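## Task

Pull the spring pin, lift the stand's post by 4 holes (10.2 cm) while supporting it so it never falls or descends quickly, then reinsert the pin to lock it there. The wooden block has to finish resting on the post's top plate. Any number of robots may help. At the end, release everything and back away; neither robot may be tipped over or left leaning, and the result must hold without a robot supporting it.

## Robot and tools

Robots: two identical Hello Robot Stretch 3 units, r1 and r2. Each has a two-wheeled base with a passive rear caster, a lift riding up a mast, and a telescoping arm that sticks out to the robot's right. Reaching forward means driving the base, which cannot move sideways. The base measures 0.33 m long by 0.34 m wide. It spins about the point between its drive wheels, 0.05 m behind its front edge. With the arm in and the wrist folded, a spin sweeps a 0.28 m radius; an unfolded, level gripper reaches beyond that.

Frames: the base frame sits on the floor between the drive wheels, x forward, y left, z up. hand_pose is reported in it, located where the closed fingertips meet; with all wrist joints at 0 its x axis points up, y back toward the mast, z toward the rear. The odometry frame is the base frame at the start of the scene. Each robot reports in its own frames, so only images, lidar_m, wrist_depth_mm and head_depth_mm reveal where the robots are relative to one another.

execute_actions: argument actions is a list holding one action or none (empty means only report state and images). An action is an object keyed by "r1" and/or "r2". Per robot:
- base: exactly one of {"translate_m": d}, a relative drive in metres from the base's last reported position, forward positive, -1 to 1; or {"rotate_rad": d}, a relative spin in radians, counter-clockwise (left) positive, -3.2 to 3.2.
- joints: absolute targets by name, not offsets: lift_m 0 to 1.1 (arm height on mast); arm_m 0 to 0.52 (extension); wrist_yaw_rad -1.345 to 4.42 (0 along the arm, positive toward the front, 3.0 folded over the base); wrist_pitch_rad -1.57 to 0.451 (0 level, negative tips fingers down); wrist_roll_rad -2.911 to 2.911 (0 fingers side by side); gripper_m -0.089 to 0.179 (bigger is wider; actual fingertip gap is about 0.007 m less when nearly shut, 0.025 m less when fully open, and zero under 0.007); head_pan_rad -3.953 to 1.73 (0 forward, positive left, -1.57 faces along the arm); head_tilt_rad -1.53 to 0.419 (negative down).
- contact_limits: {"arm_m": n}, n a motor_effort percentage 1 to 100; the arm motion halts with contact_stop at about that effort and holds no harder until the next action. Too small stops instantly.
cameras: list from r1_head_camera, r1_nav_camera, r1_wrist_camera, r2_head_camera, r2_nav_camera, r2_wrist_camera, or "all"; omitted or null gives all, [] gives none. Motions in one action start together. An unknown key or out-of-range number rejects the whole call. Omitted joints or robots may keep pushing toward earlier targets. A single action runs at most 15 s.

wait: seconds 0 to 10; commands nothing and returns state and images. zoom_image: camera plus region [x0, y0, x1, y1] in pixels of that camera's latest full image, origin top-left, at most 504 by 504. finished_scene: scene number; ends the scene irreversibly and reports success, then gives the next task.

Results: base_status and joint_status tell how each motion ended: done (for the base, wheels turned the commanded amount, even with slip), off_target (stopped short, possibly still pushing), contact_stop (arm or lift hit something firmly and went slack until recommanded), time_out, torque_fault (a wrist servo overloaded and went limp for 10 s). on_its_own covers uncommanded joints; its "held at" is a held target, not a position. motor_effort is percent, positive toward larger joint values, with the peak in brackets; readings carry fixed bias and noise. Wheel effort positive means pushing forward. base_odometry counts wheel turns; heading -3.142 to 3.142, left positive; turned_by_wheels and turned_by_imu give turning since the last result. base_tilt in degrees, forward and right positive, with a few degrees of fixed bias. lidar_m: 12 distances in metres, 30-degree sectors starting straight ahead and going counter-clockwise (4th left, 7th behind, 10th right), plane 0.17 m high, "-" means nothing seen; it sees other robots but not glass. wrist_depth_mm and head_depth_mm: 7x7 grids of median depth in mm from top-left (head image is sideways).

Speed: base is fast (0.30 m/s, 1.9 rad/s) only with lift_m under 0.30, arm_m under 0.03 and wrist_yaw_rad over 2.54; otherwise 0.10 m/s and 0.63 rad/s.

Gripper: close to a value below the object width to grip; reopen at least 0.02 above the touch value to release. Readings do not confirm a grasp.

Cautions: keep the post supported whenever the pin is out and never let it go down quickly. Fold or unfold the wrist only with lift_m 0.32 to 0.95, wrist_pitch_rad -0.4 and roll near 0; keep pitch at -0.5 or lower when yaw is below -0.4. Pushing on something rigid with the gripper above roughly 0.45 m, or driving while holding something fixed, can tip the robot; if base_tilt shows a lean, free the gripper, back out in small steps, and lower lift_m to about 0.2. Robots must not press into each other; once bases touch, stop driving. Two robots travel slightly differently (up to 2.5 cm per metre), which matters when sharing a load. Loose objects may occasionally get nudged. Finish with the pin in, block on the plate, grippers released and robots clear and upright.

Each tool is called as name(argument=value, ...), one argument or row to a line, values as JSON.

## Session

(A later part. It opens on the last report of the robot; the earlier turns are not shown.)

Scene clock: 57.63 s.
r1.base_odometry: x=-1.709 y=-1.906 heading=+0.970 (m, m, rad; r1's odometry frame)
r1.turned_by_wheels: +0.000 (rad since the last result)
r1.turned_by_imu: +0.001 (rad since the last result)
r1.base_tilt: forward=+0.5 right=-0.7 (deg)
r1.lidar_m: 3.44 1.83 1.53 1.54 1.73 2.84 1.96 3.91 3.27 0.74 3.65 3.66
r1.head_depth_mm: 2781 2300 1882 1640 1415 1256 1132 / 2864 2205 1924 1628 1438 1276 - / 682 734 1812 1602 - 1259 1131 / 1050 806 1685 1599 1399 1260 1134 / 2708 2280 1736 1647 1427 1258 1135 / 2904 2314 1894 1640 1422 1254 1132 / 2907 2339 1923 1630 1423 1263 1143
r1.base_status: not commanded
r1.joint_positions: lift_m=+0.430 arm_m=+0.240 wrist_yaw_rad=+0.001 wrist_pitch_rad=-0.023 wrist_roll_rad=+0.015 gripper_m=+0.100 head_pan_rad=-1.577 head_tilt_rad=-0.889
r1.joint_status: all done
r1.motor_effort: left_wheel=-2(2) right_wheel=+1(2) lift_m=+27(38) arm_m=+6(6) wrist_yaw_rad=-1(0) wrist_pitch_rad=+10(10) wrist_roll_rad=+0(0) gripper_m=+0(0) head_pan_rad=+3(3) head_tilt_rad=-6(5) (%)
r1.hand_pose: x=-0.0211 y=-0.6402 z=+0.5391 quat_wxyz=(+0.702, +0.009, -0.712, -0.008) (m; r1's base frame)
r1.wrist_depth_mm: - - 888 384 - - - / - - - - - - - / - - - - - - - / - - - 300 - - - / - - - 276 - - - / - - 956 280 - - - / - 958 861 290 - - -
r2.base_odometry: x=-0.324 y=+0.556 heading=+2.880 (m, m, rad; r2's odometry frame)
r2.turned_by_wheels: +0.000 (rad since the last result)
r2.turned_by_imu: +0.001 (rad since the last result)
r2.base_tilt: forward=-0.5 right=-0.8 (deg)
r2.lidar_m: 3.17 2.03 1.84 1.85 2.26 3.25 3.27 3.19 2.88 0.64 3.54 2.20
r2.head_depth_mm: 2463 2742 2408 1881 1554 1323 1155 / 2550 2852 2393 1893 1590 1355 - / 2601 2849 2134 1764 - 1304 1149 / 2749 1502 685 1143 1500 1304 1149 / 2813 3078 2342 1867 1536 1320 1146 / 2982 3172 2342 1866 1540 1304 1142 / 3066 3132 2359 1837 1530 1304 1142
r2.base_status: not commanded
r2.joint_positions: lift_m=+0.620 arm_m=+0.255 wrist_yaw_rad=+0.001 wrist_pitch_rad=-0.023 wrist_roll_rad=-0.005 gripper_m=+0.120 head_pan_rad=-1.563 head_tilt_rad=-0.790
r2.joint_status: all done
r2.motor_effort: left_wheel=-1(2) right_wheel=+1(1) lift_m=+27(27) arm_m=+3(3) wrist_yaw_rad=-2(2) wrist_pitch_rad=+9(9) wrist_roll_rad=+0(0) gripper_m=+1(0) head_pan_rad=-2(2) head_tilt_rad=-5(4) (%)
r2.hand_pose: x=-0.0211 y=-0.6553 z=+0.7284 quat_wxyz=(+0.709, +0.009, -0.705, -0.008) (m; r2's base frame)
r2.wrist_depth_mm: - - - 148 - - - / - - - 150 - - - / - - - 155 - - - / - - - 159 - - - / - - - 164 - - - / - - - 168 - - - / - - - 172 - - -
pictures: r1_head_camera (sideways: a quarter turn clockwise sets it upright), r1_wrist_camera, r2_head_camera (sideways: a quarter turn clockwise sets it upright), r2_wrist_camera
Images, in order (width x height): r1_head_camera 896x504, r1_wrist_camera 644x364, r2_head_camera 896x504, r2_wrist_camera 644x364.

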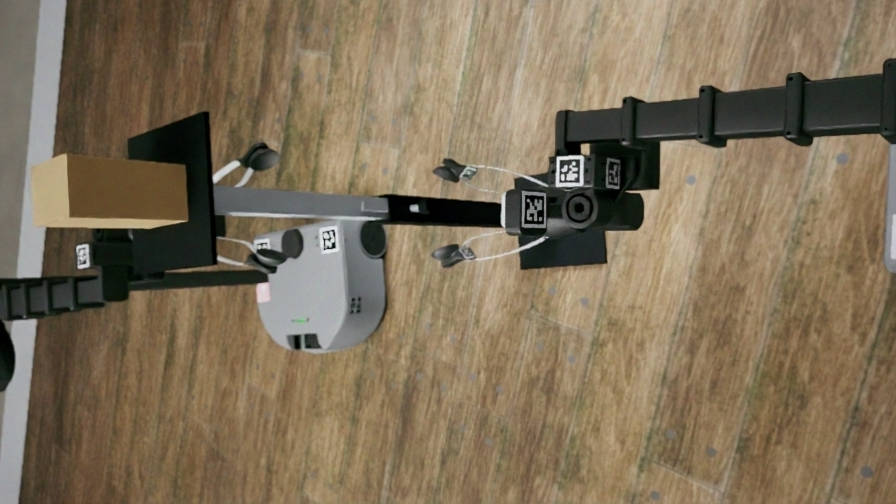

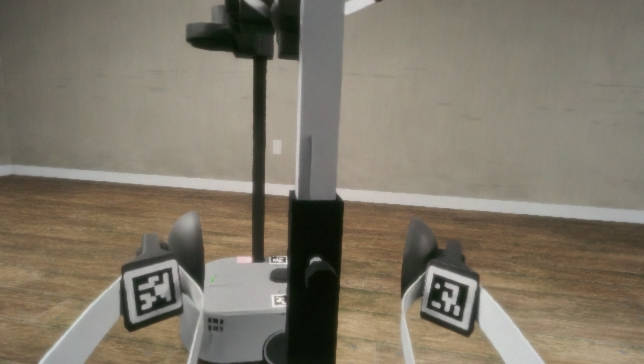

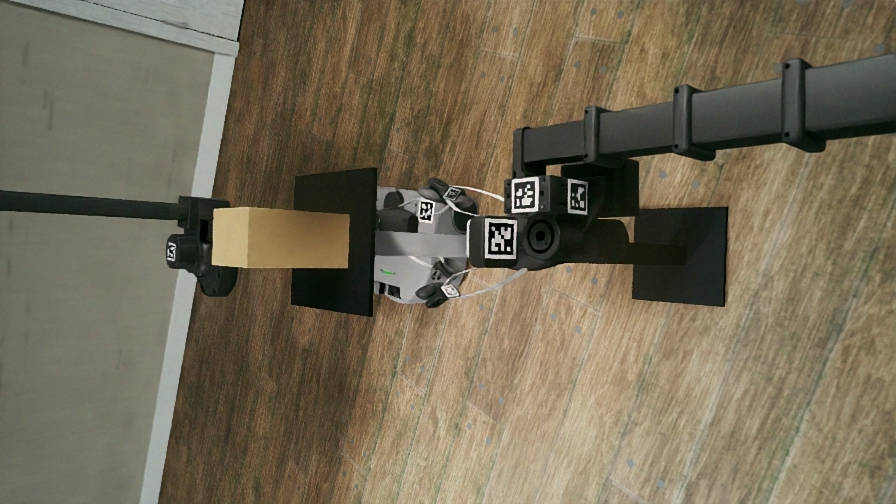

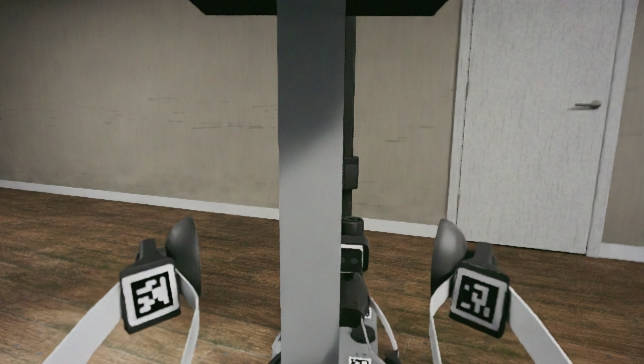

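execute_actions(
  actions=[
    {"r1":{"base":{"translate_m":-0.008},"joints":{"arm_m":0.285,"lift_m":0.40,"gripper_m":0.07}},"r2":{"joints":{"gripper_m":-0.03}}},
  ],
  cameras=["r1_head_camera","r1_wrist_camera","r2_wrist_camera"],
)

Scene clock: 62.97 s.
r1.base_odometry: x=-1.714 y=-1.912 heading=+0.969 (m, m, rad; r1's odometry frame)
r1.turned_by_wheels: +0.000 (rad since the last result)
r1.turned_by_imu: +0.001 (rad since the last result)
r1.base_tilt: forward=+0.4 right=-0.7 (deg)
r1.lidar_m: 3.46 1.83 1.54 1.54 1.73 2.83 1.96 3.91 3.25 0.74 3.66 3.67
r1.head_depth_mm: 2736 2318 1897 1637 1420 1259 1128 / 2798 2238 1895 1624 1429 1261 - / 685 732 1819 1583 - 1258 1129 / 2793 806 1674 1596 1410 1260 1137 / 2612 2292 1712 1645 1433 1260 1135 / 2960 2315 1918 1623 1421 1265 1140 / 2853 2332 1925 1632 1431 1262 1134
r1.base_status: done
r1.joint_positions: lift_m=+0.400 arm_m=+0.285 wrist_yaw_rad=+0.001 wrist_pitch_rad=-0.023 wrist_roll_rad=+0.015 gripper_m=+0.070 head_pan_rad=-1.577 head_tilt_rad=-0.889
r1.joint_status: all done
r1.motor_effort: left_wheel=-2(7) right_wheel=+2(4) lift_m=+26(28) arm_m=+6(4) wrist_yaw_rad=+0(1) wrist_pitch_rad=+10(10) wrist_roll_rad=+0(0) gripper_m=+1(79) head_pan_rad=+3(2) head_tilt_rad=-5(5) (%)
r1.hand_pose: x=-0.0211 y=-0.6852 z=+0.5091 quat_wxyz=(+0.702, +0.009, -0.712, -0.008) (m; r1's base frame)
r1.wrist_depth_mm: - - 960 214 - - - / - - - - - - - / - - - - - - - / - - - 220 - - - / - - - 226 - - - / - - 907 233 - - - / 968 915 821 239 958 - -
r2.base_odometry: x=-0.324 y=+0.556 heading=+2.880 (m, m, rad; r2's odometry frame)
r2.turned_by_wheels: +0.000 (rad since the last result)
r2.turned_by_imu: +0.001 (rad since the last result)
r2.base_tilt: forward=-0.4 right=-0.8 (deg)
r2.lidar_m: 3.17 2.02 1.84 1.85 2.26 3.25 3.27 3.20 2.87 0.64 3.55 2.21
r2.head_depth_mm: 2450 2750 2417 1893 1557 1331 1157 / 2563 2851 2387 1873 1594 1349 - / 2587 2861 2152 1825 - 1310 1149 / 2732 1522 686 1435 1510 1305 1145 / 2821 3064 2348 1801 1534 1313 1145 / 2940 3229 2361 1869 1529 1307 1139 / 3086 3199 2346 1848 1534 1306 1139
r2.base_status: not commanded
r2.joint_positions: lift_m=+0.620 arm_m=+0.255 wrist_yaw_rad=+0.006 wrist_pitch_rad=-0.023 wrist_roll_rad=-0.005 gripper_m=-0.029 head_pan_rad=-1.563 head_tilt_rad=-0.790
r2.joint_status: all done
r2.motor_effort: left_wheel=+0(1) right_wheel=-1(1) lift_m=+27(27) arm_m=+3(3) wrist_yaw_rad=-8(9) wrist_pitch_rad=+9(9) wrist_roll_rad=+0(0) gripper_m=-22(96) head_pan_rad=-3(3) head_tilt_rad=-4(4) (%)
r2.hand_pose: x=-0.0199 y=-0.6554 z=+0.7284 quat_wxyz=(+0.709, +0.011, -0.705, -0.006) (m; r2's base frame)
r2.wrist_depth_mm: - - - 146 - - - / - - - 151 - - - / - - - 155 - - - / - - - 159 - - - / - - - 163 - - - / - - - 167 - - - / - - - 173 - - -
pictures: r1_head_camera (sideways: a quarter turn clockwise sets it upright), r1_wrist_camera, r2_wrist_camera
Images, in order (width x height): r1_head_camera 896x504, r1_wrist_camera 644x364, r2_wrist_camera 644x364.

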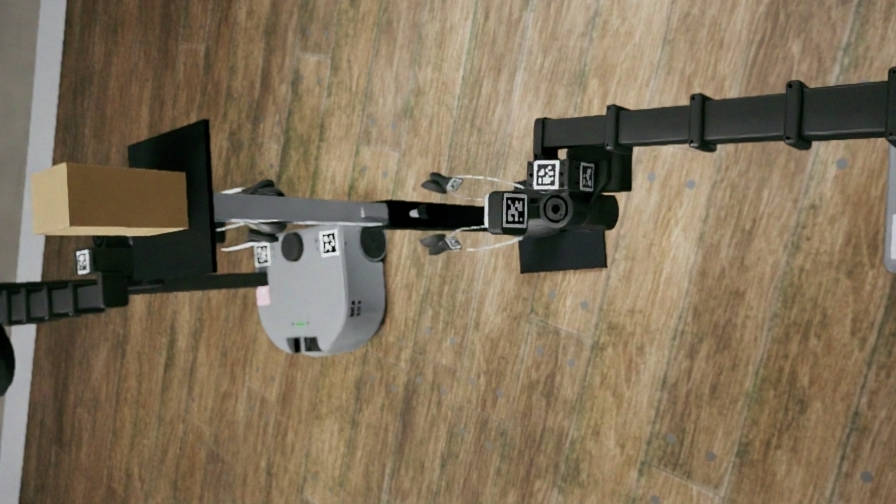

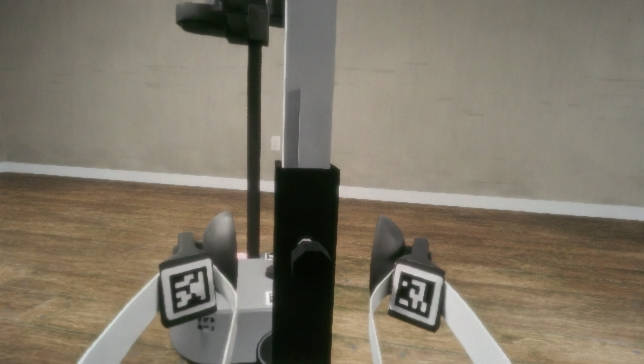

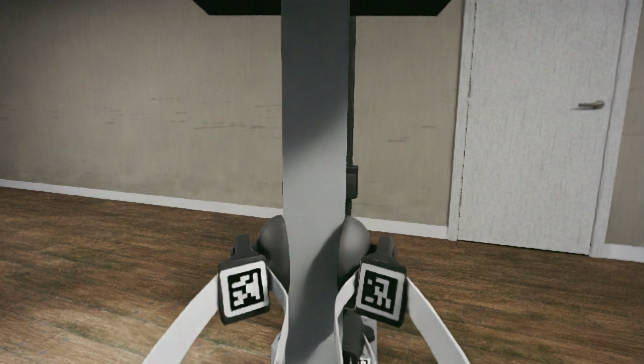

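execute_actions(
  actions=[
    {"r1":{"joints":{"arm_m":0.297,"lift_m":0.395}},"r2":{"joints":{"gripper_m":-0.055}}},
  ],
  cameras=[],
)

execute_actions(
  actions=[
    {"r1":{"joints":{"gripper_m":-0.03}},"r2":{"joints":{"lift_m":0.626}}},
  ],
  cameras=["r1_head_camera","r1_wrist_camera","r2_wrist_camera"],
)

Scene clock: 67.47 s.
r1.base_odometry: x=-1.714 y=-1.912 heading=+0.969 (m, m, rad; r1's odometry frame)
r1.turned_by_wheels: +0.000 (rad since the last result)
r1.turned_by_imu: +0.001 (rad since the last result)
r1.base_tilt: forward=+0.3 right=-0.8 (deg)
r1.lidar_m: 3.45 1.82 1.54 1.54 1.74 2.83 1.96 3.91 3.25 0.74 3.68 3.67
r1.head_depth_mm: 2796 2280 1892 1614 1412 1260 1134 / 2796 2238 1893 1630 1429 1269 - / 683 735 1798 1598 1363 1268 1137 / 2825 808 1678 1600 1405 1261 1126 / 2608 2318 1722 1630 1414 1264 1126 / 2910 2323 1918 1634 1421 1260 1138 / 2930 2311 1926 1630 1429 1260 1138
r1.base_status: not commanded
r1.joint_positions: lift_m=+0.395 arm_m=+0.297 wrist_yaw_rad=+0.001 wrist_pitch_rad=-0.023 wrist_roll_rad=+0.015 gripper_m=+0.070 head_pan_rad=-1.577 head_tilt_rad=-0.889
r1.joint_status: all done
r1.motor_effort: left_wheel=-2(2) right_wheel=+1(2) lift_m=+26(27) arm_m=+7(5) wrist_yaw_rad=+0(1) wrist_pitch_rad=+10(10) wrist_roll_rad=+0(0) gripper_m=-1(0) head_pan_rad=+3(2) head_tilt_rad=-5(6) (%)
r1.hand_pose: x=-0.0211 y=-0.6972 z=+0.5041 quat_wxyz=(+0.702, +0.009, -0.712, -0.008) (m; r1's base frame)
r1.wrist_depth_mm: - - 910 202 - - - / - - - 207 - - - / - - - 211 - - - / - - - 209 - - - / - - - 212 - - - / - - 905 217 - - - / 918 877 783 226 957 - -
r2.base_odometry: x=-0.324 y=+0.556 heading=+2.880 (m, m, rad; r2's odometry frame)
r2.turned_by_wheels: +0.000 (rad since the last result)
r2.turned_by_imu: +0.000 (rad since the last result)
r2.base_tilt: forward=-0.5 right=-0.8 (deg)
r2.lidar_m: 3.19 2.03 1.84 1.85 2.26 3.26 3.28 3.20 2.87 0.64 3.53 2.21
r2.head_depth_mm: 2455 2790 2411 1889 1560 1329 1156 / 2578 2801 2394 1883 1598 1352 - / 2596 2893 2140 1821 - 1308 1151 / 2742 1535 686 1167 1509 1296 1146 / 2824 3081 2332 1808 1545 1305 1139 / 2957 3185 2337 1862 1534 1311 1139 / 3079 3186 2345 1859 1543 1307 1136
r2.base_status: not commanded
r2.joint_positions: lift_m=+0.620 arm_m=+0.255 wrist_yaw_rad=+0.006 wrist_pitch_rad=-0.023 wrist_roll_rad=-0.005 gripper_m=-0.054 head_pan_rad=-1.563 head_tilt_rad=-0.790
r2.joint_status: all done
r2.motor_effort: left_wheel=-1(0) right_wheel=-1(1) lift_m=+26(26) arm_m=+3(3) wrist_yaw_rad=-8(8) wrist_pitch_rad=+9(9) wrist_roll_rad=+0(0) gripper_m=-30(100) head_pan_rad=-2(2) head_tilt_rad=-5(4) (%)
r2.hand_pose: x=-0.0199 y=-0.6554 z=+0.7284 quat_wxyz=(+0.709, +0.011, -0.705, -0.006) (m; r2's base frame)
r2.wrist_depth_mm: - - - 147 - - - / - - - 151 - - - / - - - 155 - - - / - - - 160 - - - / - - - 163 - - - / - - - 166 - - - / - - - 174 - - -
pictures: none
No camera images: the call's "cameras" was empty. Leave "cameras" out to get every camera's image.

Scene clock: 68.97 s.
r1.base_odometry: x=-1.714 y=-1.912 heading=+0.969 (m, m, rad; r1's odometry frame)
r1.turned_by_wheels: +0.000 (rad since the last result)
r1.turned_by_imu: +0.000 (rad since the last result)
r1.base_tilt: forward=+0.4 right=-0.6 (deg)
r1.lidar_m: 3.44 1.83 1.54 1.54 1.74 2.84 1.96 3.90 3.27 0.74 3.66 3.66
r1.head_depth_mm: 2753 2304 1912 1620 1413 1250 1130 / 2822 2249 1900 1634 1430 1244 - / 685 733 1844 1614 1369 1266 1134 / 2819 809 1677 1636 1412 1264 1136 / 2628 2293 1732 1638 1425 1262 1127 / 2912 2317 1924 1621 1422 1265 1135 / 2900 2328 1912 1622 1430 1262 1137
r1.base_status: not commanded
r1.joint_positions: lift_m=+0.395 arm_m=+0.297 wrist_yaw_rad=-0.007 wrist_pitch_rad=-0.021 wrist_roll_rad=+0.015 gripper_m=-0.029 head_pan_rad=-1.577 head_tilt_rad=-0.889
r1.joint_status: all done
r1.motor_effort: left_wheel=-4(4) right_wheel=+5(6) lift_m=+27(27) arm_m=+6(6) wrist_yaw_rad=+5(4) wrist_pitch_rad=+9(10) wrist_roll_rad=+0(1) gripper_m=-16(90) head_pan_rad=+3(3) head_tilt_rad=-5(5) (%)
r1.hand_pose: x=-0.0232 y=-0.6972 z=+0.5046 quat_wxyz=(+0.702, +0.005, -0.712, -0.010) (m; r1's base frame)
r1.wrist_depth_mm: - - 955 203 - - - / - - - 207 - - - / - - - 210 - - - / - - - 208 - - - / - - - 213 - - - / - - 959 - - - - / 916 919 782 224 - 989 -
r2.base_odometry: x=-0.324 y=+0.556 heading=+2.880 (m, m, rad; r2's odometry frame)
r2.turned_by_wheels: +0.000 (rad since the last result)
r2.turned_by_imu: +0.000 (rad since the last result)
r2.base_tilt: forward=-0.6 right=-0.9 (deg)
r2.lidar_m: 3.18 2.03 1.84 1.85 2.26 3.25 3.26 3.20 2.88 0.64 3.55 2.21
r2.head_depth_mm: 2468 2781 2400 1890 1554 1326 1153 / 2562 2816 2412 1877 1588 - - / 2586 2893 2154 1827 - 1309 1147 / 2750 1539 684 1168 1500 1302 1147 / 2850 3111 2348 1802 1542 1319 1144 / 2957 3123 2346 1857 1543 1306 1143 / 3059 3144 2314 1856 1533 1306 1135
r2.base_status: not commanded
r2.joint_positions: lift_m=+0.626 arm_m=+0.255 wrist_yaw_rad=+0.006 wrist_pitch_rad=-0.043 wrist_roll_rad=-0.005 gripper_m=-0.047 head_pan_rad=-1.563 head_tilt_rad=-0.790
r2.joint_status: all done
r2.on_its_own: gripper_m is held at -0.049, not at your -0.055, by its stall guard, which is still easing
r2.motor_effort: left_wheel=-1(1) right_wheel=-1(1) lift_m=+28(26) arm_m=+3(3) wrist_yaw_rad=-9(9) wrist_pitch_rad=+17(17) wrist_roll_rad=+0(0) gripper_m=-27(31) head_pan_rad=-2(2) head_tilt_rad=-4(3) (%)
r2.hand_pose: x=-0.0198 y=-0.6547 z=+0.7291 quat_wxyz=(+0.709, +0.018, -0.705, -0.013) (m; r2's base frame)
r2.wrist_depth_mm: - - - 145 - - - / - - - 149 - - - / - - - 155 - - - / - - - 159 - - - / - - - 163 - - - / - - - 168 - - - / - - - 176 - - -
pictures: r1_head_camera (sideways: a quarter turn clockwise sets it upright), r1_wrist_camera, r2_wrist_camera
Images, in order (width x height): r1_head_camera 896x504, r1_wrist_camera 644x364, r2_wrist_camera 644x364.

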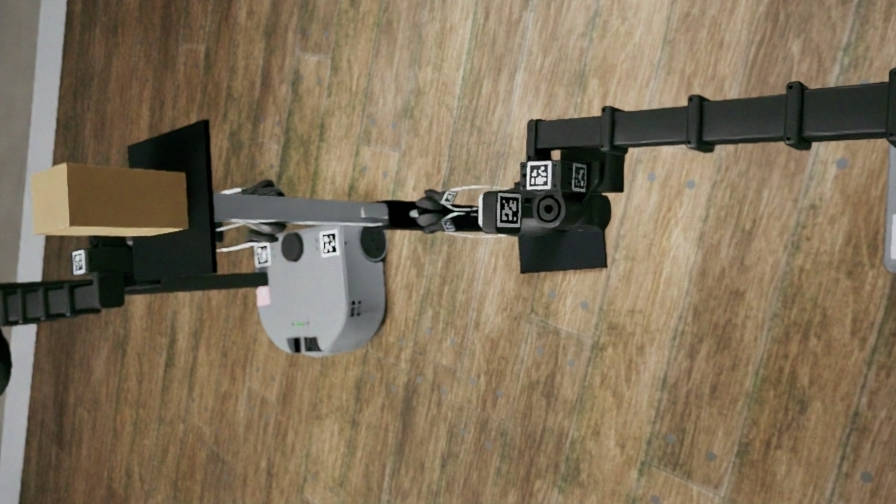

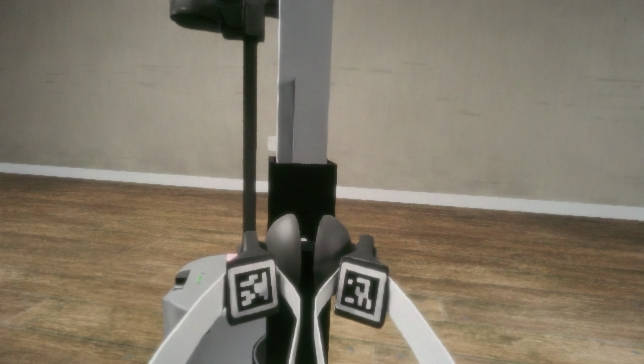

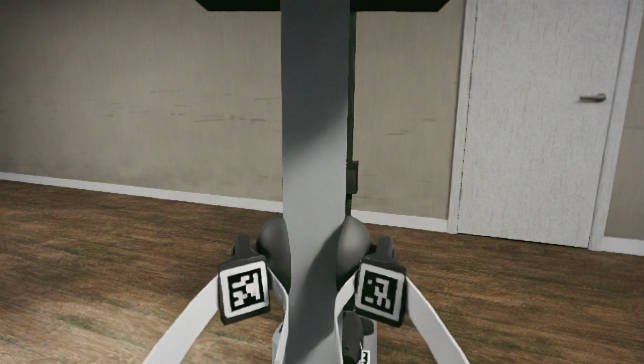

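execute_actions(
  actions=[
    {"r2":{"joints":{"lift_m":0.636,"gripper_m":-0.035}}},
  ],
  cameras=["r2_wrist_camera"],
)

execute_actions(
  actions=[
    {"r1":{"joints":{"arm_m":0.277}}},
  ],
  cameras=["r1_head_camera","r1_wrist_camera","r2_wrist_camera"],
)

Scene clock: 72.17 s.
r1.base_odometry: x=-1.714 y=-1.912 heading=+0.969 (m, m, rad; r1's odometry frame)
r1.turned_by_wheels: +0.000 (rad since the last result)
r1.turned_by_imu: +0.000 (rad since the last result)
r1.base_tilt: forward=+0.5 right=-0.6 (deg)
r1.lidar_m: 3.44 1.82 1.53 1.54 1.73 2.84 1.96 3.91 3.27 0.74 3.65 3.64
r1.head_depth_mm: 2823 2299 1931 1619 1419 1260 1136 / 2786 2242 1921 1630 1434 1260 - / 686 734 1848 1606 1359 1262 1129 / 1418 807 1674 1628 1419 1253 1142 / 2623 2313 1710 1634 1420 1268 1134 / 2921 2338 1929 1627 1422 1260 1137 / 2938 2331 1920 1632 1425 1273 1139
r1.base_status: not commanded
r1.joint_positions: lift_m=+0.395 arm_m=+0.297 wrist_yaw_rad=-0.007 wrist_pitch_rad=-0.021 wrist_roll_rad=+0.015 gripper_m=-0.029 head_pan_rad=-1.577 head_tilt_rad=-0.889
r1.joint_status: not commanded
r1.motor_effort: left_wheel=-4(4) right_wheel=+5(6) lift_m=+26(27) arm_m=+6(6) wrist_yaw_rad=+5(4) wrist_pitch_rad=+9(9) wrist_roll_rad=+0(0) gripper_m=-16(17) head_pan_rad=+3(3) head_tilt_rad=-5(6) (%)
r1.hand_pose: x=-0.0232 y=-0.6972 z=+0.5046 quat_wxyz=(+0.702, +0.005, -0.712, -0.010) (m; r1's base frame)
r1.wrist_depth_mm: - - 955 201 - - - / - - - 207 - - - / - - - 210 - - - / - - - 210 - - - / - - - 212 - - - / - - 954 - - - - / 915 919 789 225 927 - -
r2.base_odometry: x=-0.324 y=+0.556 heading=+2.880 (m, m, rad; r2's odometry frame)
r2.turned_by_wheels: +0.000 (rad since the last result)
r2.turned_by_imu: +0.000 (rad since the last result)
r2.base_tilt: forward=-0.4 right=-0.9 (deg)
r2.lidar_m: 3.20 2.02 1.84 1.85 2.26 3.25 3.27 3.20 2.88 0.64 3.55 2.22
r2.head_depth_mm: 2459 2747 2421 1894 1555 1326 1152 / 2553 2830 2394 1885 1598 - - / 2610 2882 2155 1813 - 1308 1147 / 2745 1530 685 1125 1508 1300 1144 / 2843 3093 2363 1815 1538 1311 1145 / 2949 3147 2349 1852 1538 1314 1138 / 3050 3156 2328 1839 1537 1307 1140
r2.base_status: not commanded
r2.joint_positions: lift_m=+0.635 arm_m=+0.255 wrist_yaw_rad=+0.007 wrist_pitch_rad=-0.077 wrist_roll_rad=-0.005 gripper_m=-0.033 head_pan_rad=-1.563 head_tilt_rad=-0.790
r2.joint_status: all done
r2.motor_effort: left_wheel=+0(0) right_wheel=-1(1) lift_m=+31(29) arm_m=+1(2) wrist_yaw_rad=-8(8) wrist_pitch_rad=+30(30) wrist_roll_rad=+0(0) gripper_m=-4(21) head_pan_rad=-3(1) head_tilt_rad=-5(5) (%)
r2.hand_pose: x=-0.0198 y=-0.6535 z=+0.7303 quat_wxyz=(+0.709, +0.030, -0.704, -0.025) (m; r2's base frame)
r2.wrist_depth_mm: - - - 143 - - - / - - - 147 - - - / - - - 154 - - - / - - - 159 - - - / - - - 163 - - - / - - - 171 - - - / - - - 179 - - -
pictures: r2_wrist_camera
Images, in order (width x height): r2_wrist_camera 644x364.

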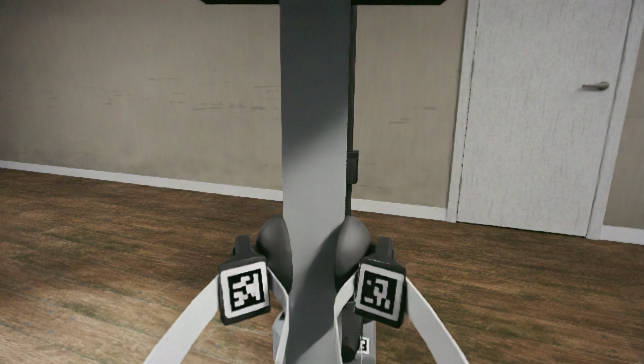

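Scene clock: 73.20 s.
r1.base_odometry: x=-1.714 y=-1.912 heading=+0.969 (m, m, rad; r1's odometry frame)
r1.turned_by_wheels: +0.000 (rad since the last result)
r1.turned_by_imu: +0.000 (rad since the last result)
r1.base_tilt: forward=+0.4 right=-0.5 (deg)
r1.lidar_m: 3.45 1.83 1.54 1.54 1.73 2.84 1.95 3.91 3.26 0.74 3.67 3.67
r1.head_depth_mm: 2764 2294 1909 1619 1420 1266 1128 / 2834 2233 1915 1631 1442 1268 - / 683 734 1819 1624 - 1264 1135 / 1423 805 1682 1601 1410 1256 1131 / 2610 2320 1703 1627 1423 1262 1135 / 2908 2299 1905 1649 1413 1253 1134 / 2945 2322 1919 1635 1436 1267 1135
r1.base_status: not commanded
r1.joint_positions: lift_m=+0.395 arm_m=+0.277 wrist_yaw_rad=-0.003 wrist_pitch_rad=-0.020 wrist_roll_rad=+0.015 gripper_m=-0.030 head_pan_rad=-1.577 head_tilt_rad=-0.889
r1.joint_status: all done
r1.motor_effort: left_wheel=-2(4) right_wheel=+1(6) lift_m=+27(27) arm_m=-6(2) wrist_yaw_rad=+1(5) wrist_pitch_rad=+9(9) wrist_roll_rad=-1(1) gripper_m=-11(16) head_pan_rad=+2(3) head_tilt_rad=-5(6) (%)
r1.hand_pose: x=-0.0221 y=-0.6781 z=+0.5049 quat_wxyz=(+0.702, +0.006, -0.712, -0.008) (m; r1's base frame)
r1.wrist_depth_mm: - - 967 - - - - / - - - - - - - / - - - 239 - - - / - - - 227 - - - / - - - - - - - / - - 958 - - - - / 902 935 832 246 992 - -
r2.base_odometry: x=-0.324 y=+0.556 heading=+2.880 (m, m, rad; r2's odometry frame)
r2.turned_by_wheels: +0.000 (rad since the last result)
r2.turned_by_imu: +0.000 (rad since the last result)
r2.base_tilt: forward=-0.5 right=-0.8 (deg)
r2.lidar_m: 3.19 2.03 1.84 1.85 2.26 3.25 3.28 3.22 2.87 0.64 3.57 2.21
r2.head_depth_mm: 2462 2764 2398 1884 1547 1328 1150 / 2556 2819 2399 1896 1589 - - / 2584 2902 2124 1826 - 1307 1152 / 2737 1541 686 1172 1514 1306 1146 / 2836 3078 2347 1811 1544 1313 1144 / 2984 3229 2338 1853 1535 1308 1138 / 3120 3134 2344 1850 1526 1304 1137
r2.base_status: not commanded
r2.joint_positions: lift_m=+0.635 arm_m=+0.255 wrist_yaw_rad=+0.007 wrist_pitch_rad=-0.077 wrist_roll_rad=-0.005 gripper_m=-0.028 head_pan_rad=-1.563 head_tilt_rad=-0.790
r2.joint_status: not commanded
r2.on_its_own: gripper_m is held at -0.029, not at your -0.035, by its stall guard, which is not easing now
r2.motor_effort: left_wheel=+0(0) right_wheel=-1(1) lift_m=+31(31) arm_m=+1(1) wrist_yaw_rad=-8(9) wrist_pitch_rad=+30(30) wrist_roll_rad=+0(0) gripper_m=-21(22) head_pan_rad=-3(3) head_tilt_rad=-5(4) (%)
r2.hand_pose: x=-0.0198 y=-0.6535 z=+0.7303 quat_wxyz=(+0.709, +0.030, -0.704, -0.025) (m; r2's base frame)
r2.wrist_depth_mm: - - - 143 - - - / - - - 147 - - - / - - - 154 - - - / - - - 159 - - - / - - - 163 - - - / - - - 171 - - - / - - - 179 - - -
pictures: r1_head_camera (sideways: a quarter turn clockwise sets it upright), r1_wrist_camera, r2_wrist_camera
Images, in order (width x height): r1_head_camera 896x504, r1_wrist_camera 644x364, r2_wrist_camera 644x364.

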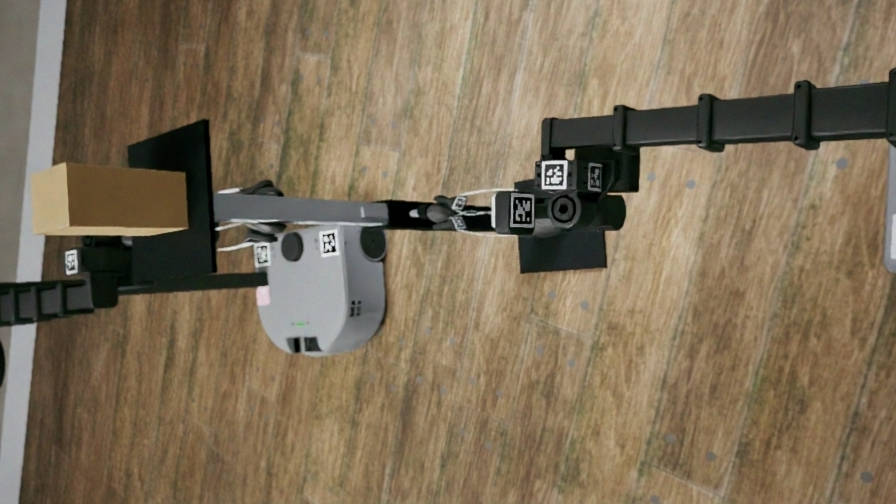

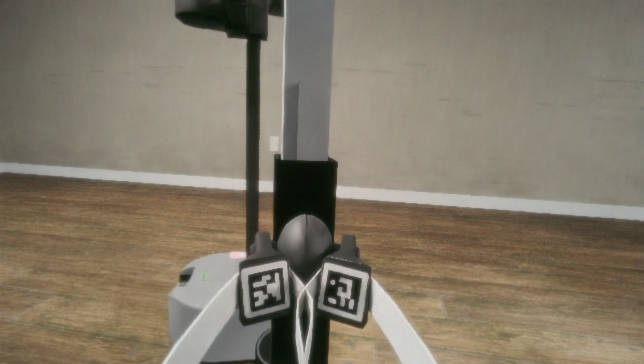

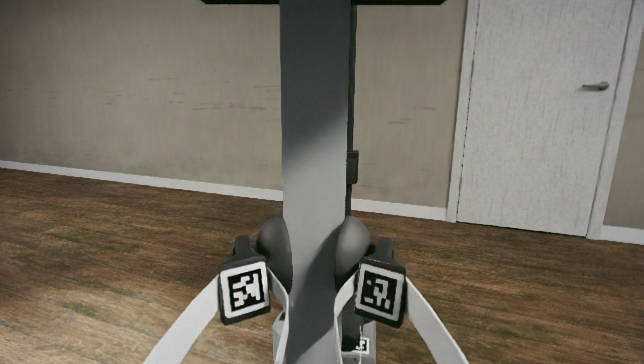

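execute_actions(
  actions=[
    {"r1":{"joints":{"gripper_m":0.06}}},
  ],
  cameras=["r1_wrist_camera"],
)

execute_actions(
  actions=[
    {"r1":{"joints":{"arm_m":0.314}},"r2":{"joints":{"lift_m":0.642}}},
  ],
  cameras=[],
)

execute_actions(
  actions=[
    {"r1":{"joints":{"gripper_m":-0.05}}},
  ],
  cameras=["r1_wrist_camera"],
)

execute_actions(
  actions=[
    {"r1":{"joints":{"arm_m":0.296}}},
  ],
  cameras=["r1_head_camera","r1_wrist_camera","r2_wrist_camera"],
)

Scene clock: 78.60 s.
r1.base_odometry: x=-1.714 y=-1.912 heading=+0.969 (m, m, rad; r1's odometry frame)
r1.turned_by_wheels: +0.000 (rad since the last result)
r1.turned_by_imu: +0.001 (rad since the last result)
r1.base_tilt: forward=+0.4 right=-0.6 (deg)
r1.lidar_m: 3.43 1.83 1.53 1.55 1.73 2.83 1.95 3.91 3.25 0.74 3.64 3.67
r1.head_depth_mm: 2755 2305 1896 1620 1413 1257 1131 / 2787 2218 1893 1625 1442 1269 - / 685 735 1827 1584 - 1261 1137 / 1428 805 1687 1601 1417 1268 1133 / 2593 2310 1721 1624 1415 1265 1135 / 2913 2297 1920 1642 1420 1256 1134 / 2920 2326 1913 1652 1421 1253 1134
r1.base_status: not commanded
r1.joint_positions: lift_m=+0.395 arm_m=+0.277 wrist_yaw_rad=-0.003 wrist_pitch_rad=-0.020 wrist_roll_rad=+0.015 gripper_m=+0.060 head_pan_rad=-1.577 head_tilt_rad=-0.889
r1.joint_status: all done
r1.motor_effort: left_wheel=-2(2) right_wheel=+2(1) lift_m=+27(26) arm_m=-7(7) wrist_yaw_rad=+2(3) wrist_pitch_rad=+8(8) wrist_roll_rad=+0(0) gripper_m=+0(78) head_pan_rad=+3(3) head_tilt_rad=-5(5) (%)
r1.hand_pose: x=-0.0221 y=-0.6781 z=+0.5049 quat_wxyz=(+0.702, +0.006, -0.712, -0.008) (m; r1's base frame)
r1.wrist_depth_mm: - - 982 - - - - / - - - - - - - / - - - 236 - - - / - - - 226 - - - / - - - 231 - - - / - - 875 240 - - - / 919 911 804 248 918 - -
r2.base_odometry: x=-0.324 y=+0.556 heading=+2.880 (m, m, rad; r2's odometry frame)
r2.turned_by_wheels: +0.000 (rad since the last result)
r2.turned_by_imu: +0.000 (rad since the last result)
r2.base_tilt: forward=-0.5 right=-0.8 (deg)
r2.lidar_m: 3.17 2.03 1.84 1.85 2.26 3.24 3.28 3.20 2.87 0.64 3.57 2.21
r2.head_depth_mm: 2465 2778 2415 1885 1559 1325 1158 / 2547 2819 2398 1877 1601 - - / 2597 2889 2146 1813 - 1306 1151 / 2742 1525 685 1175 1504 1300 1142 / 2857 3073 2344 1810 1535 1314 1138 / 2983 3195 2349 1847 1542 1306 1141 / 3083 3142 2324 1835 1530 1301 1141
r2.base_status: not commanded
r2.joint_positions: lift_m=+0.635 arm_m=+0.255 wrist_yaw_rad=+0.007 wrist_pitch_rad=-0.077 wrist_roll_rad=-0.005 gripper_m=-0.028 head_pan_rad=-1.563 head_tilt_rad=-0.790
r2.joint_status: not commanded
r2.on_its_own: gripper_m is held at -0.029, not at your -0.035, by its stall guard, which is not easing now
r2.motor_effort: left_wheel=-1(0) right_wheel=-1(2) lift_m=+30(31) arm_m=+1(1) wrist_yaw_rad=-8(9) wrist_pitch_rad=+30(30) wrist_roll_rad=+0(0) gripper_m=-21(21) head_pan_rad=-3(3) head_tilt_rad=-4(4) (%)
r2.hand_pose: x=-0.0198 y=-0.6535 z=+0.7303 quat_wxyz=(+0.709, +0.030, -0.704, -0.025) (m; r2's base frame)
r2.wrist_depth_mm: - - - 143 - - - / - - - 147 - - - / - - - 153 - - - / - - - 159 - - - / - - - 163 - - - / - - - 169 - - - / - - - 179 - - -
pictures: r1_wrist_camera
Images, in order (width x height): r1_wrist_camera 644x364.

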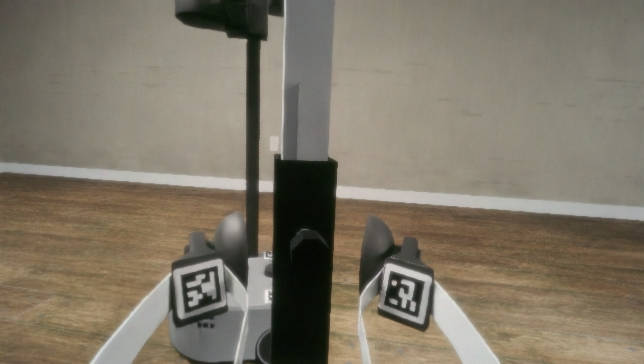

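Scene clock: 79.90 s.
r1.base_odometry: x=-1.714 y=-1.912 heading=+0.969 (m, m, rad; r1's odometry frame)
r1.turned_by_wheels: +0.000 (rad since the last result)
r1.turned_by_imu: +0.000 (rad since the last result)
r1.base_tilt: forward=+0.4 right=-0.7 (deg)
r1.lidar_m: 3.44 1.83 1.54 1.54 1.73 2.83 1.96 3.90 3.27 0.74 3.66 3.65
r1.head_depth_mm: 2739 2325 1905 1625 1415 1260 1137 / 2794 2220 1914 1612 1418 1261 - / 688 736 1880 1597 1369 1263 1135 / 975 804 1688 1593 1405 1269 1133 / 2585 2329 1731 1637 1422 1259 1132 / 2892 2336 1904 1647 1420 1261 1133 / 2927 2293 1924 1617 1426 1271 1137
r1.base_status: not commanded
r1.joint_positions: lift_m=+0.395 arm_m=+0.314 wrist_yaw_rad=-0.002 wrist_pitch_rad=-0.020 wrist_roll_rad=+0.015 gripper_m=+0.060 head_pan_rad=-1.577 head_tilt_rad=-0.889
r1.joint_status: all done
r1.motor_effort: left_wheel=-2(2) right_wheel=+1(2) lift_m=+26(27) arm_m=+7(8) wrist_yaw_rad=+3(3) wrist_pitch_rad=+9(8) wrist_roll_rad=+0(1) gripper_m=+1(1) head_pan_rad=+3(3) head_tilt_rad=-6(5) (%)
r1.hand_pose: x=-0.0220 y=-0.7143 z=+0.5049 quat_wxyz=(+0.702, +0.006, -0.712, -0.008) (m; r1's base frame)
r1.wrist_depth_mm: - - - 184 - - - / - - - 188 - - - / - - - 193 - - - / - - - 190 - - - / - - - 194 - - - / - - 787 195 - - - / 914 896 743 205 942 - -
r2.base_odometry: x=-0.324 y=+0.556 heading=+2.880 (m, m, rad; r2's odometry frame)
r2.turned_by_wheels: +0.000 (rad since the last result)
r2.turned_by_imu: +0.000 (rad since the last result)
r2.base_tilt: forward=-0.5 right=-0.7 (deg)
r2.lidar_m: 3.20 2.03 1.84 1.85 2.26 3.24 3.28 3.20 2.88 0.64 3.55 2.21
r2.head_depth_mm: 2463 2730 2393 1898 1561 1327 1153 / 2555 2838 2408 1881 1604 - - / 2616 2864 2117 1821 - 1322 1146 / 2734 1531 684 1090 1499 1306 1148 / 2833 3082 2348 1818 1544 1313 1142 / 2953 3194 2357 1847 1541 1308 1139 / 3060 3152 2323 1856 1525 1299 1138
r2.base_status: not commanded
r2.joint_positions: lift_m=+0.641 arm_m=+0.255 wrist_yaw_rad=+0.007 wrist_pitch_rad=-0.097 wrist_roll_rad=-0.005 gripper_m=-0.028 head_pan_rad=-1.563 head_tilt_rad=-0.790
r2.joint_status: all done
r2.on_its_own: gripper_m is held at -0.029, not at your -0.035, by its stall guard, which is not easing now; wrist_pitch_rad is at rest, and its effort (+37) is outside its rest range (-20 to +32)
r2.motor_effort: left_wheel=+0(1) right_wheel=-1(2) lift_m=+32(32) arm_m=+1(0) wrist_yaw_rad=-9(9) wrist_pitch_rad=+37(38) wrist_roll_rad=+0(0) gripper_m=-21(21) head_pan_rad=-3(2) head_tilt_rad=-5(4) (%)
r2.hand_pose: x=-0.0198 y=-0.6526 z=+0.7313 quat_wxyz=(+0.709, +0.037, -0.704, -0.032) (m; r2's base frame)
r2.wrist_depth_mm: - - - 141 - - - / - - - 147 - - - / - - - 153 - - - / - - - 159 - - - / - - - 165 - - - / - - - 172 - - - / - - - 183 - - -
pictures: none
No camera images: the call's "cameras" was empty. Leave "cameras" out to get every camera's image.

Scene clock: 81.50 s.
r1.base_odometry: x=-1.714 y=-1.912 heading=+0.969 (m, m, rad; r1's odometry frame)
r1.turned_by_wheels: +0.000 (rad since the last result)
r1.turned_by_imu: +0.000 (rad since the last result)
r1.base_tilt: forward=+0.3 right=-0.4 (deg)
r1.lidar_m: 3.44 1.82 1.54 1.54 1.74 2.84 1.96 3.92 3.25 0.74 3.66 3.68
r1.head_depth_mm: 2801 2313 1910 1626 1420 1259 1135 / 2825 2220 1901 1627 1419 1261 - / 684 735 1853 1605 1366 1265 1133 / 978 806 1672 1631 1421 1252 1123 / 2609 2270 1727 1633 1422 1264 1136 / 2893 2299 1924 1633 1423 1263 1134 / 2932 2330 1914 1633 1438 1261 1137
r1.base_status: not commanded
r1.joint_positions: lift_m=+0.395 arm_m=+0.314 wrist_yaw_rad=-0.006 wrist_pitch_rad=-0.013 wrist_roll_rad=+0.015 gripper_m=-0.049 head_pan_rad=-1.577 head_tilt_rad=-0.889
r1.joint_status: all done
r1.motor_effort: left_wheel=-4(4) right_wheel=+6(6) lift_m=+27(27) arm_m=+2(7) wrist_yaw_rad=+4(6) wrist_pitch_rad=+5(9) wrist_roll_rad=+0(0) gripper_m=-26(99) head_pan_rad=+3(3) head_tilt_rad=-5(6) (%)
r1.hand_pose: x=-0.0231 y=-0.7148 z=+0.5065 quat_wxyz=(+0.702, +0.003, -0.712, -0.007) (m; r1's base frame)
r1.wrist_depth_mm: - - 952 186 - - - / - - - 189 - - - / - - - 194 - - - / - - - 191 - - - / - - - 193 - - - / - - - 159 - - - / 926 936 768 206 984 998 -
r2.base_odometry: x=-0.324 y=+0.556 heading=+2.880 (m, m, rad; r2's odometry frame)
r2.turned_by_wheels: +0.000 (rad since the last result)
r2.turned_by_imu: +0.000 (rad since the last result)
r2.base_tilt: forward=-0.5 right=-0.8 (deg)
r2.lidar_m: 3.19 2.03 1.84 1.85 2.26 3.25 3.26 3.19 2.87 0.64 3.55 2.21
r2.head_depth_mm: 2480 2771 2368 1904 1554 1324 1158 / 2547 2839 2389 1898 1589 - - / 2603 2901 2137 1826 - 1322 1147 / 2737 1534 685 1094 1499 1306 1147 / 2850 3083 2374 1812 1528 1309 1146 / 2943 3169 2351 1848 1535 1309 1142 / 3063 3160 2337 1839 1528 1304 1137
r2.base_status: not commanded
r2.joint_positions: lift_m=+0.641 arm_m=+0.255 wrist_yaw_rad=+0.007 wrist_pitch_rad=-0.097 wrist_roll_rad=-0.005 gripper_m=-0.028 head_pan_rad=-1.563 head_tilt_rad=-0.790
r2.joint_status: not commanded
r2.on_its_own: gripper_m is held at -0.029, not at your -0.035, by its stall guard, which is not easing now; wrist_pitch_rad is at rest, and its effort (+37) is outside its rest range (-20 to +32)
r2.motor_effort: left_wheel=+0(0) right_wheel=-2(1) lift_m=+31(32) arm_m=+1(1) wrist_yaw_rad=-9(9) wrist_pitch_rad=+37(37) wrist_roll_rad=+0(0) gripper_m=-21(21) head_pan_rad=-3(3) head_tilt_rad=-5(5) (%)
r2.hand_pose: x=-0.0198 y=-0.6526 z=+0.7313 quat_wxyz=(+0.709, +0.037, -0.704, -0.032) (m; r2's base frame)
r2.wrist_depth_mm: - - - 141 - - - / - - - 146 - - - / - - - 153 - - - / - - - 159 - - - / - - - 164 - - - / - - - 171 - - - / - - - 181 - - -
pictures: r1_wrist_camera
Images, in order (width x height): r1_wrist_camera 644x364.

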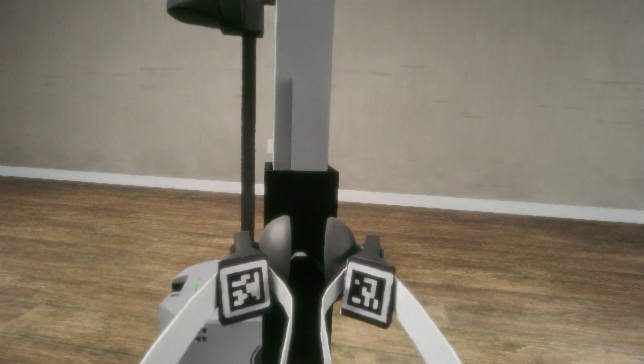

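Scene clock: 82.50 s.
r1.base_odometry: x=-1.714 y=-1.912 heading=+0.969 (m, m, rad; r1's odometry frame)
r1.turned_by_wheels: +0.000 (rad since the last result)
r1.turned_by_imu: +0.000 (rad since the last result)
r1.base_tilt: forward=+0.4 right=-0.5 (deg)
r1.lidar_m: 3.46 1.83 1.54 1.54 1.73 2.83 1.95 3.92 3.27 0.74 3.66 3.67
r1.head_depth_mm: 2797 2274 1882 1618 1421 1258 1132 / 2831 2247 1890 1625 1426 1259 - / 682 731 1881 1614 1352 1260 1139 / 974 805 1665 1629 1420 1268 1129 / 2629 2311 1707 1625 1430 1267 1135 / 2912 2308 1939 1637 1428 1271 1134 / 2908 2340 1927 1649 1424 1271 1132
r1.base_status: not commanded
r1.joint_positions: lift_m=+0.395 arm_m=+0.296 wrist_yaw_rad=-0.006 wrist_pitch_rad=-0.007 wrist_roll_rad=+0.015 gripper_m=-0.044 head_pan_rad=-1.577 head_tilt_rad=-0.889
r1.joint_status: all done
r1.on_its_own: gripper_m is held at -0.044, not at your -0.050, by its stall guard, which is still easing
r1.motor_effort: left_wheel=-4(4) right_wheel=+6(6) lift_m=+27(27) arm_m=-9(15) wrist_yaw_rad=+5(5) wrist_pitch_rad=+2(6) wrist_roll_rad=+0(0) gripper_m=-2(25) head_pan_rad=+3(3) head_tilt_rad=-5(4) (%)
r1.hand_pose: x=-0.0231 y=-0.6975 z=+0.5082 quat_wxyz=(+0.702, +0.000, -0.712, -0.005) (m; r1's base frame)
r1.wrist_depth_mm: - - 976 204 - - - / - - - 208 - - - / - - - 212 - - - / - - - 209 - - - / - - - - - - - / - - 979 - - - - / 939 959 794 222 - - -
r2.base_odometry: x=-0.324 y=+0.556 heading=+2.880 (m, m, rad; r2's odometry frame)
r2.turned_by_wheels: +0.000 (rad since the last result)
r2.turned_by_imu: +0.000 (rad since the last result)
r2.base_tilt: forward=-0.6 right=-0.8 (deg)
r2.lidar_m: 3.18 2.03 1.84 1.85 2.26 3.23 3.26 3.19 2.88 0.64 3.57 2.21
r2.head_depth_mm: 2466 2776 2407 1892 1558 1326 1160 / 2555 2820 2408 1890 1599 - - / 2588 2912 2124 1832 - 1318 1151 / 2732 1531 684 1121 1502 1301 1148 / 2829 3064 2352 1810 1536 1313 1140 / 2944 3158 2350 1851 1532 1307 1140 / 3081 3194 2362 1851 1528 1304 1140
r2.base_status: not commanded
r2.joint_positions: lift_m=+0.641 arm_m=+0.255 wrist_yaw_rad=+0.007 wrist_pitch_rad=-0.097 wrist_roll_rad=-0.005 gripper_m=-0.028 head_pan_rad=-1.563 head_tilt_rad=-0.790
r2.joint_status: not commanded
r2.on_its_own: gripper_m is held at -0.029, not at your -0.035, by its stall guard, which is not easing now; wrist_pitch_rad is at rest, and its effort (+37) is outside its rest range (-20 to +32)
r2.motor_effort: left_wheel=+0(1) right_wheel=-1(2) lift_m=+32(32) arm_m=+1(1) wrist_yaw_rad=-9(9) wrist_pitch_rad=+37(37) wrist_roll_rad=+0(0) gripper_m=-21(21) head_pan_rad=-2(2) head_tilt_rad=-5(5) (%)
r2.hand_pose: x=-0.0198 y=-0.6526 z=+0.7313 quat_wxyz=(+0.709, +0.037, -0.704, -0.032) (m; r2's base frame)
r2.wrist_depth_mm: - - - 141 - - - / - - - 147 - - - / - - - 154 - - - / - - - 158 - - - / - - - 165 - - - / - - - 171 - - - / - - - 183 - - -
pictures: r1_head_camera (sideways: a quarter turn clockwise sets it upright), r1_wrist_camera, r2_wrist_camera
Images, in order (width x height): r1_head_camera 896x504, r1_wrist_camera 644x364, r2_wrist_camera 644x364.

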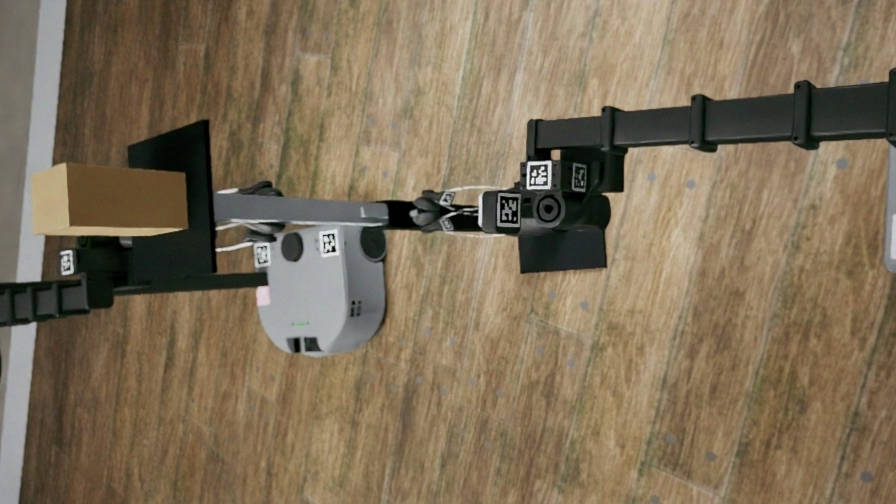

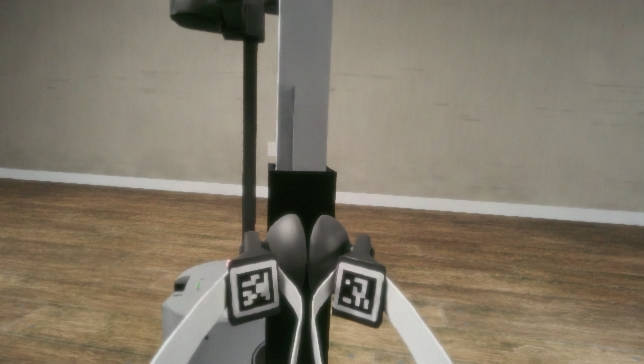

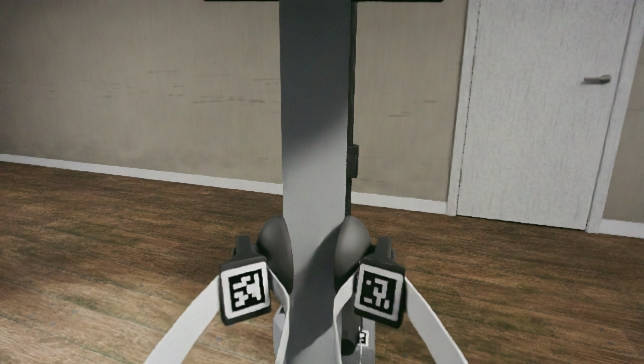

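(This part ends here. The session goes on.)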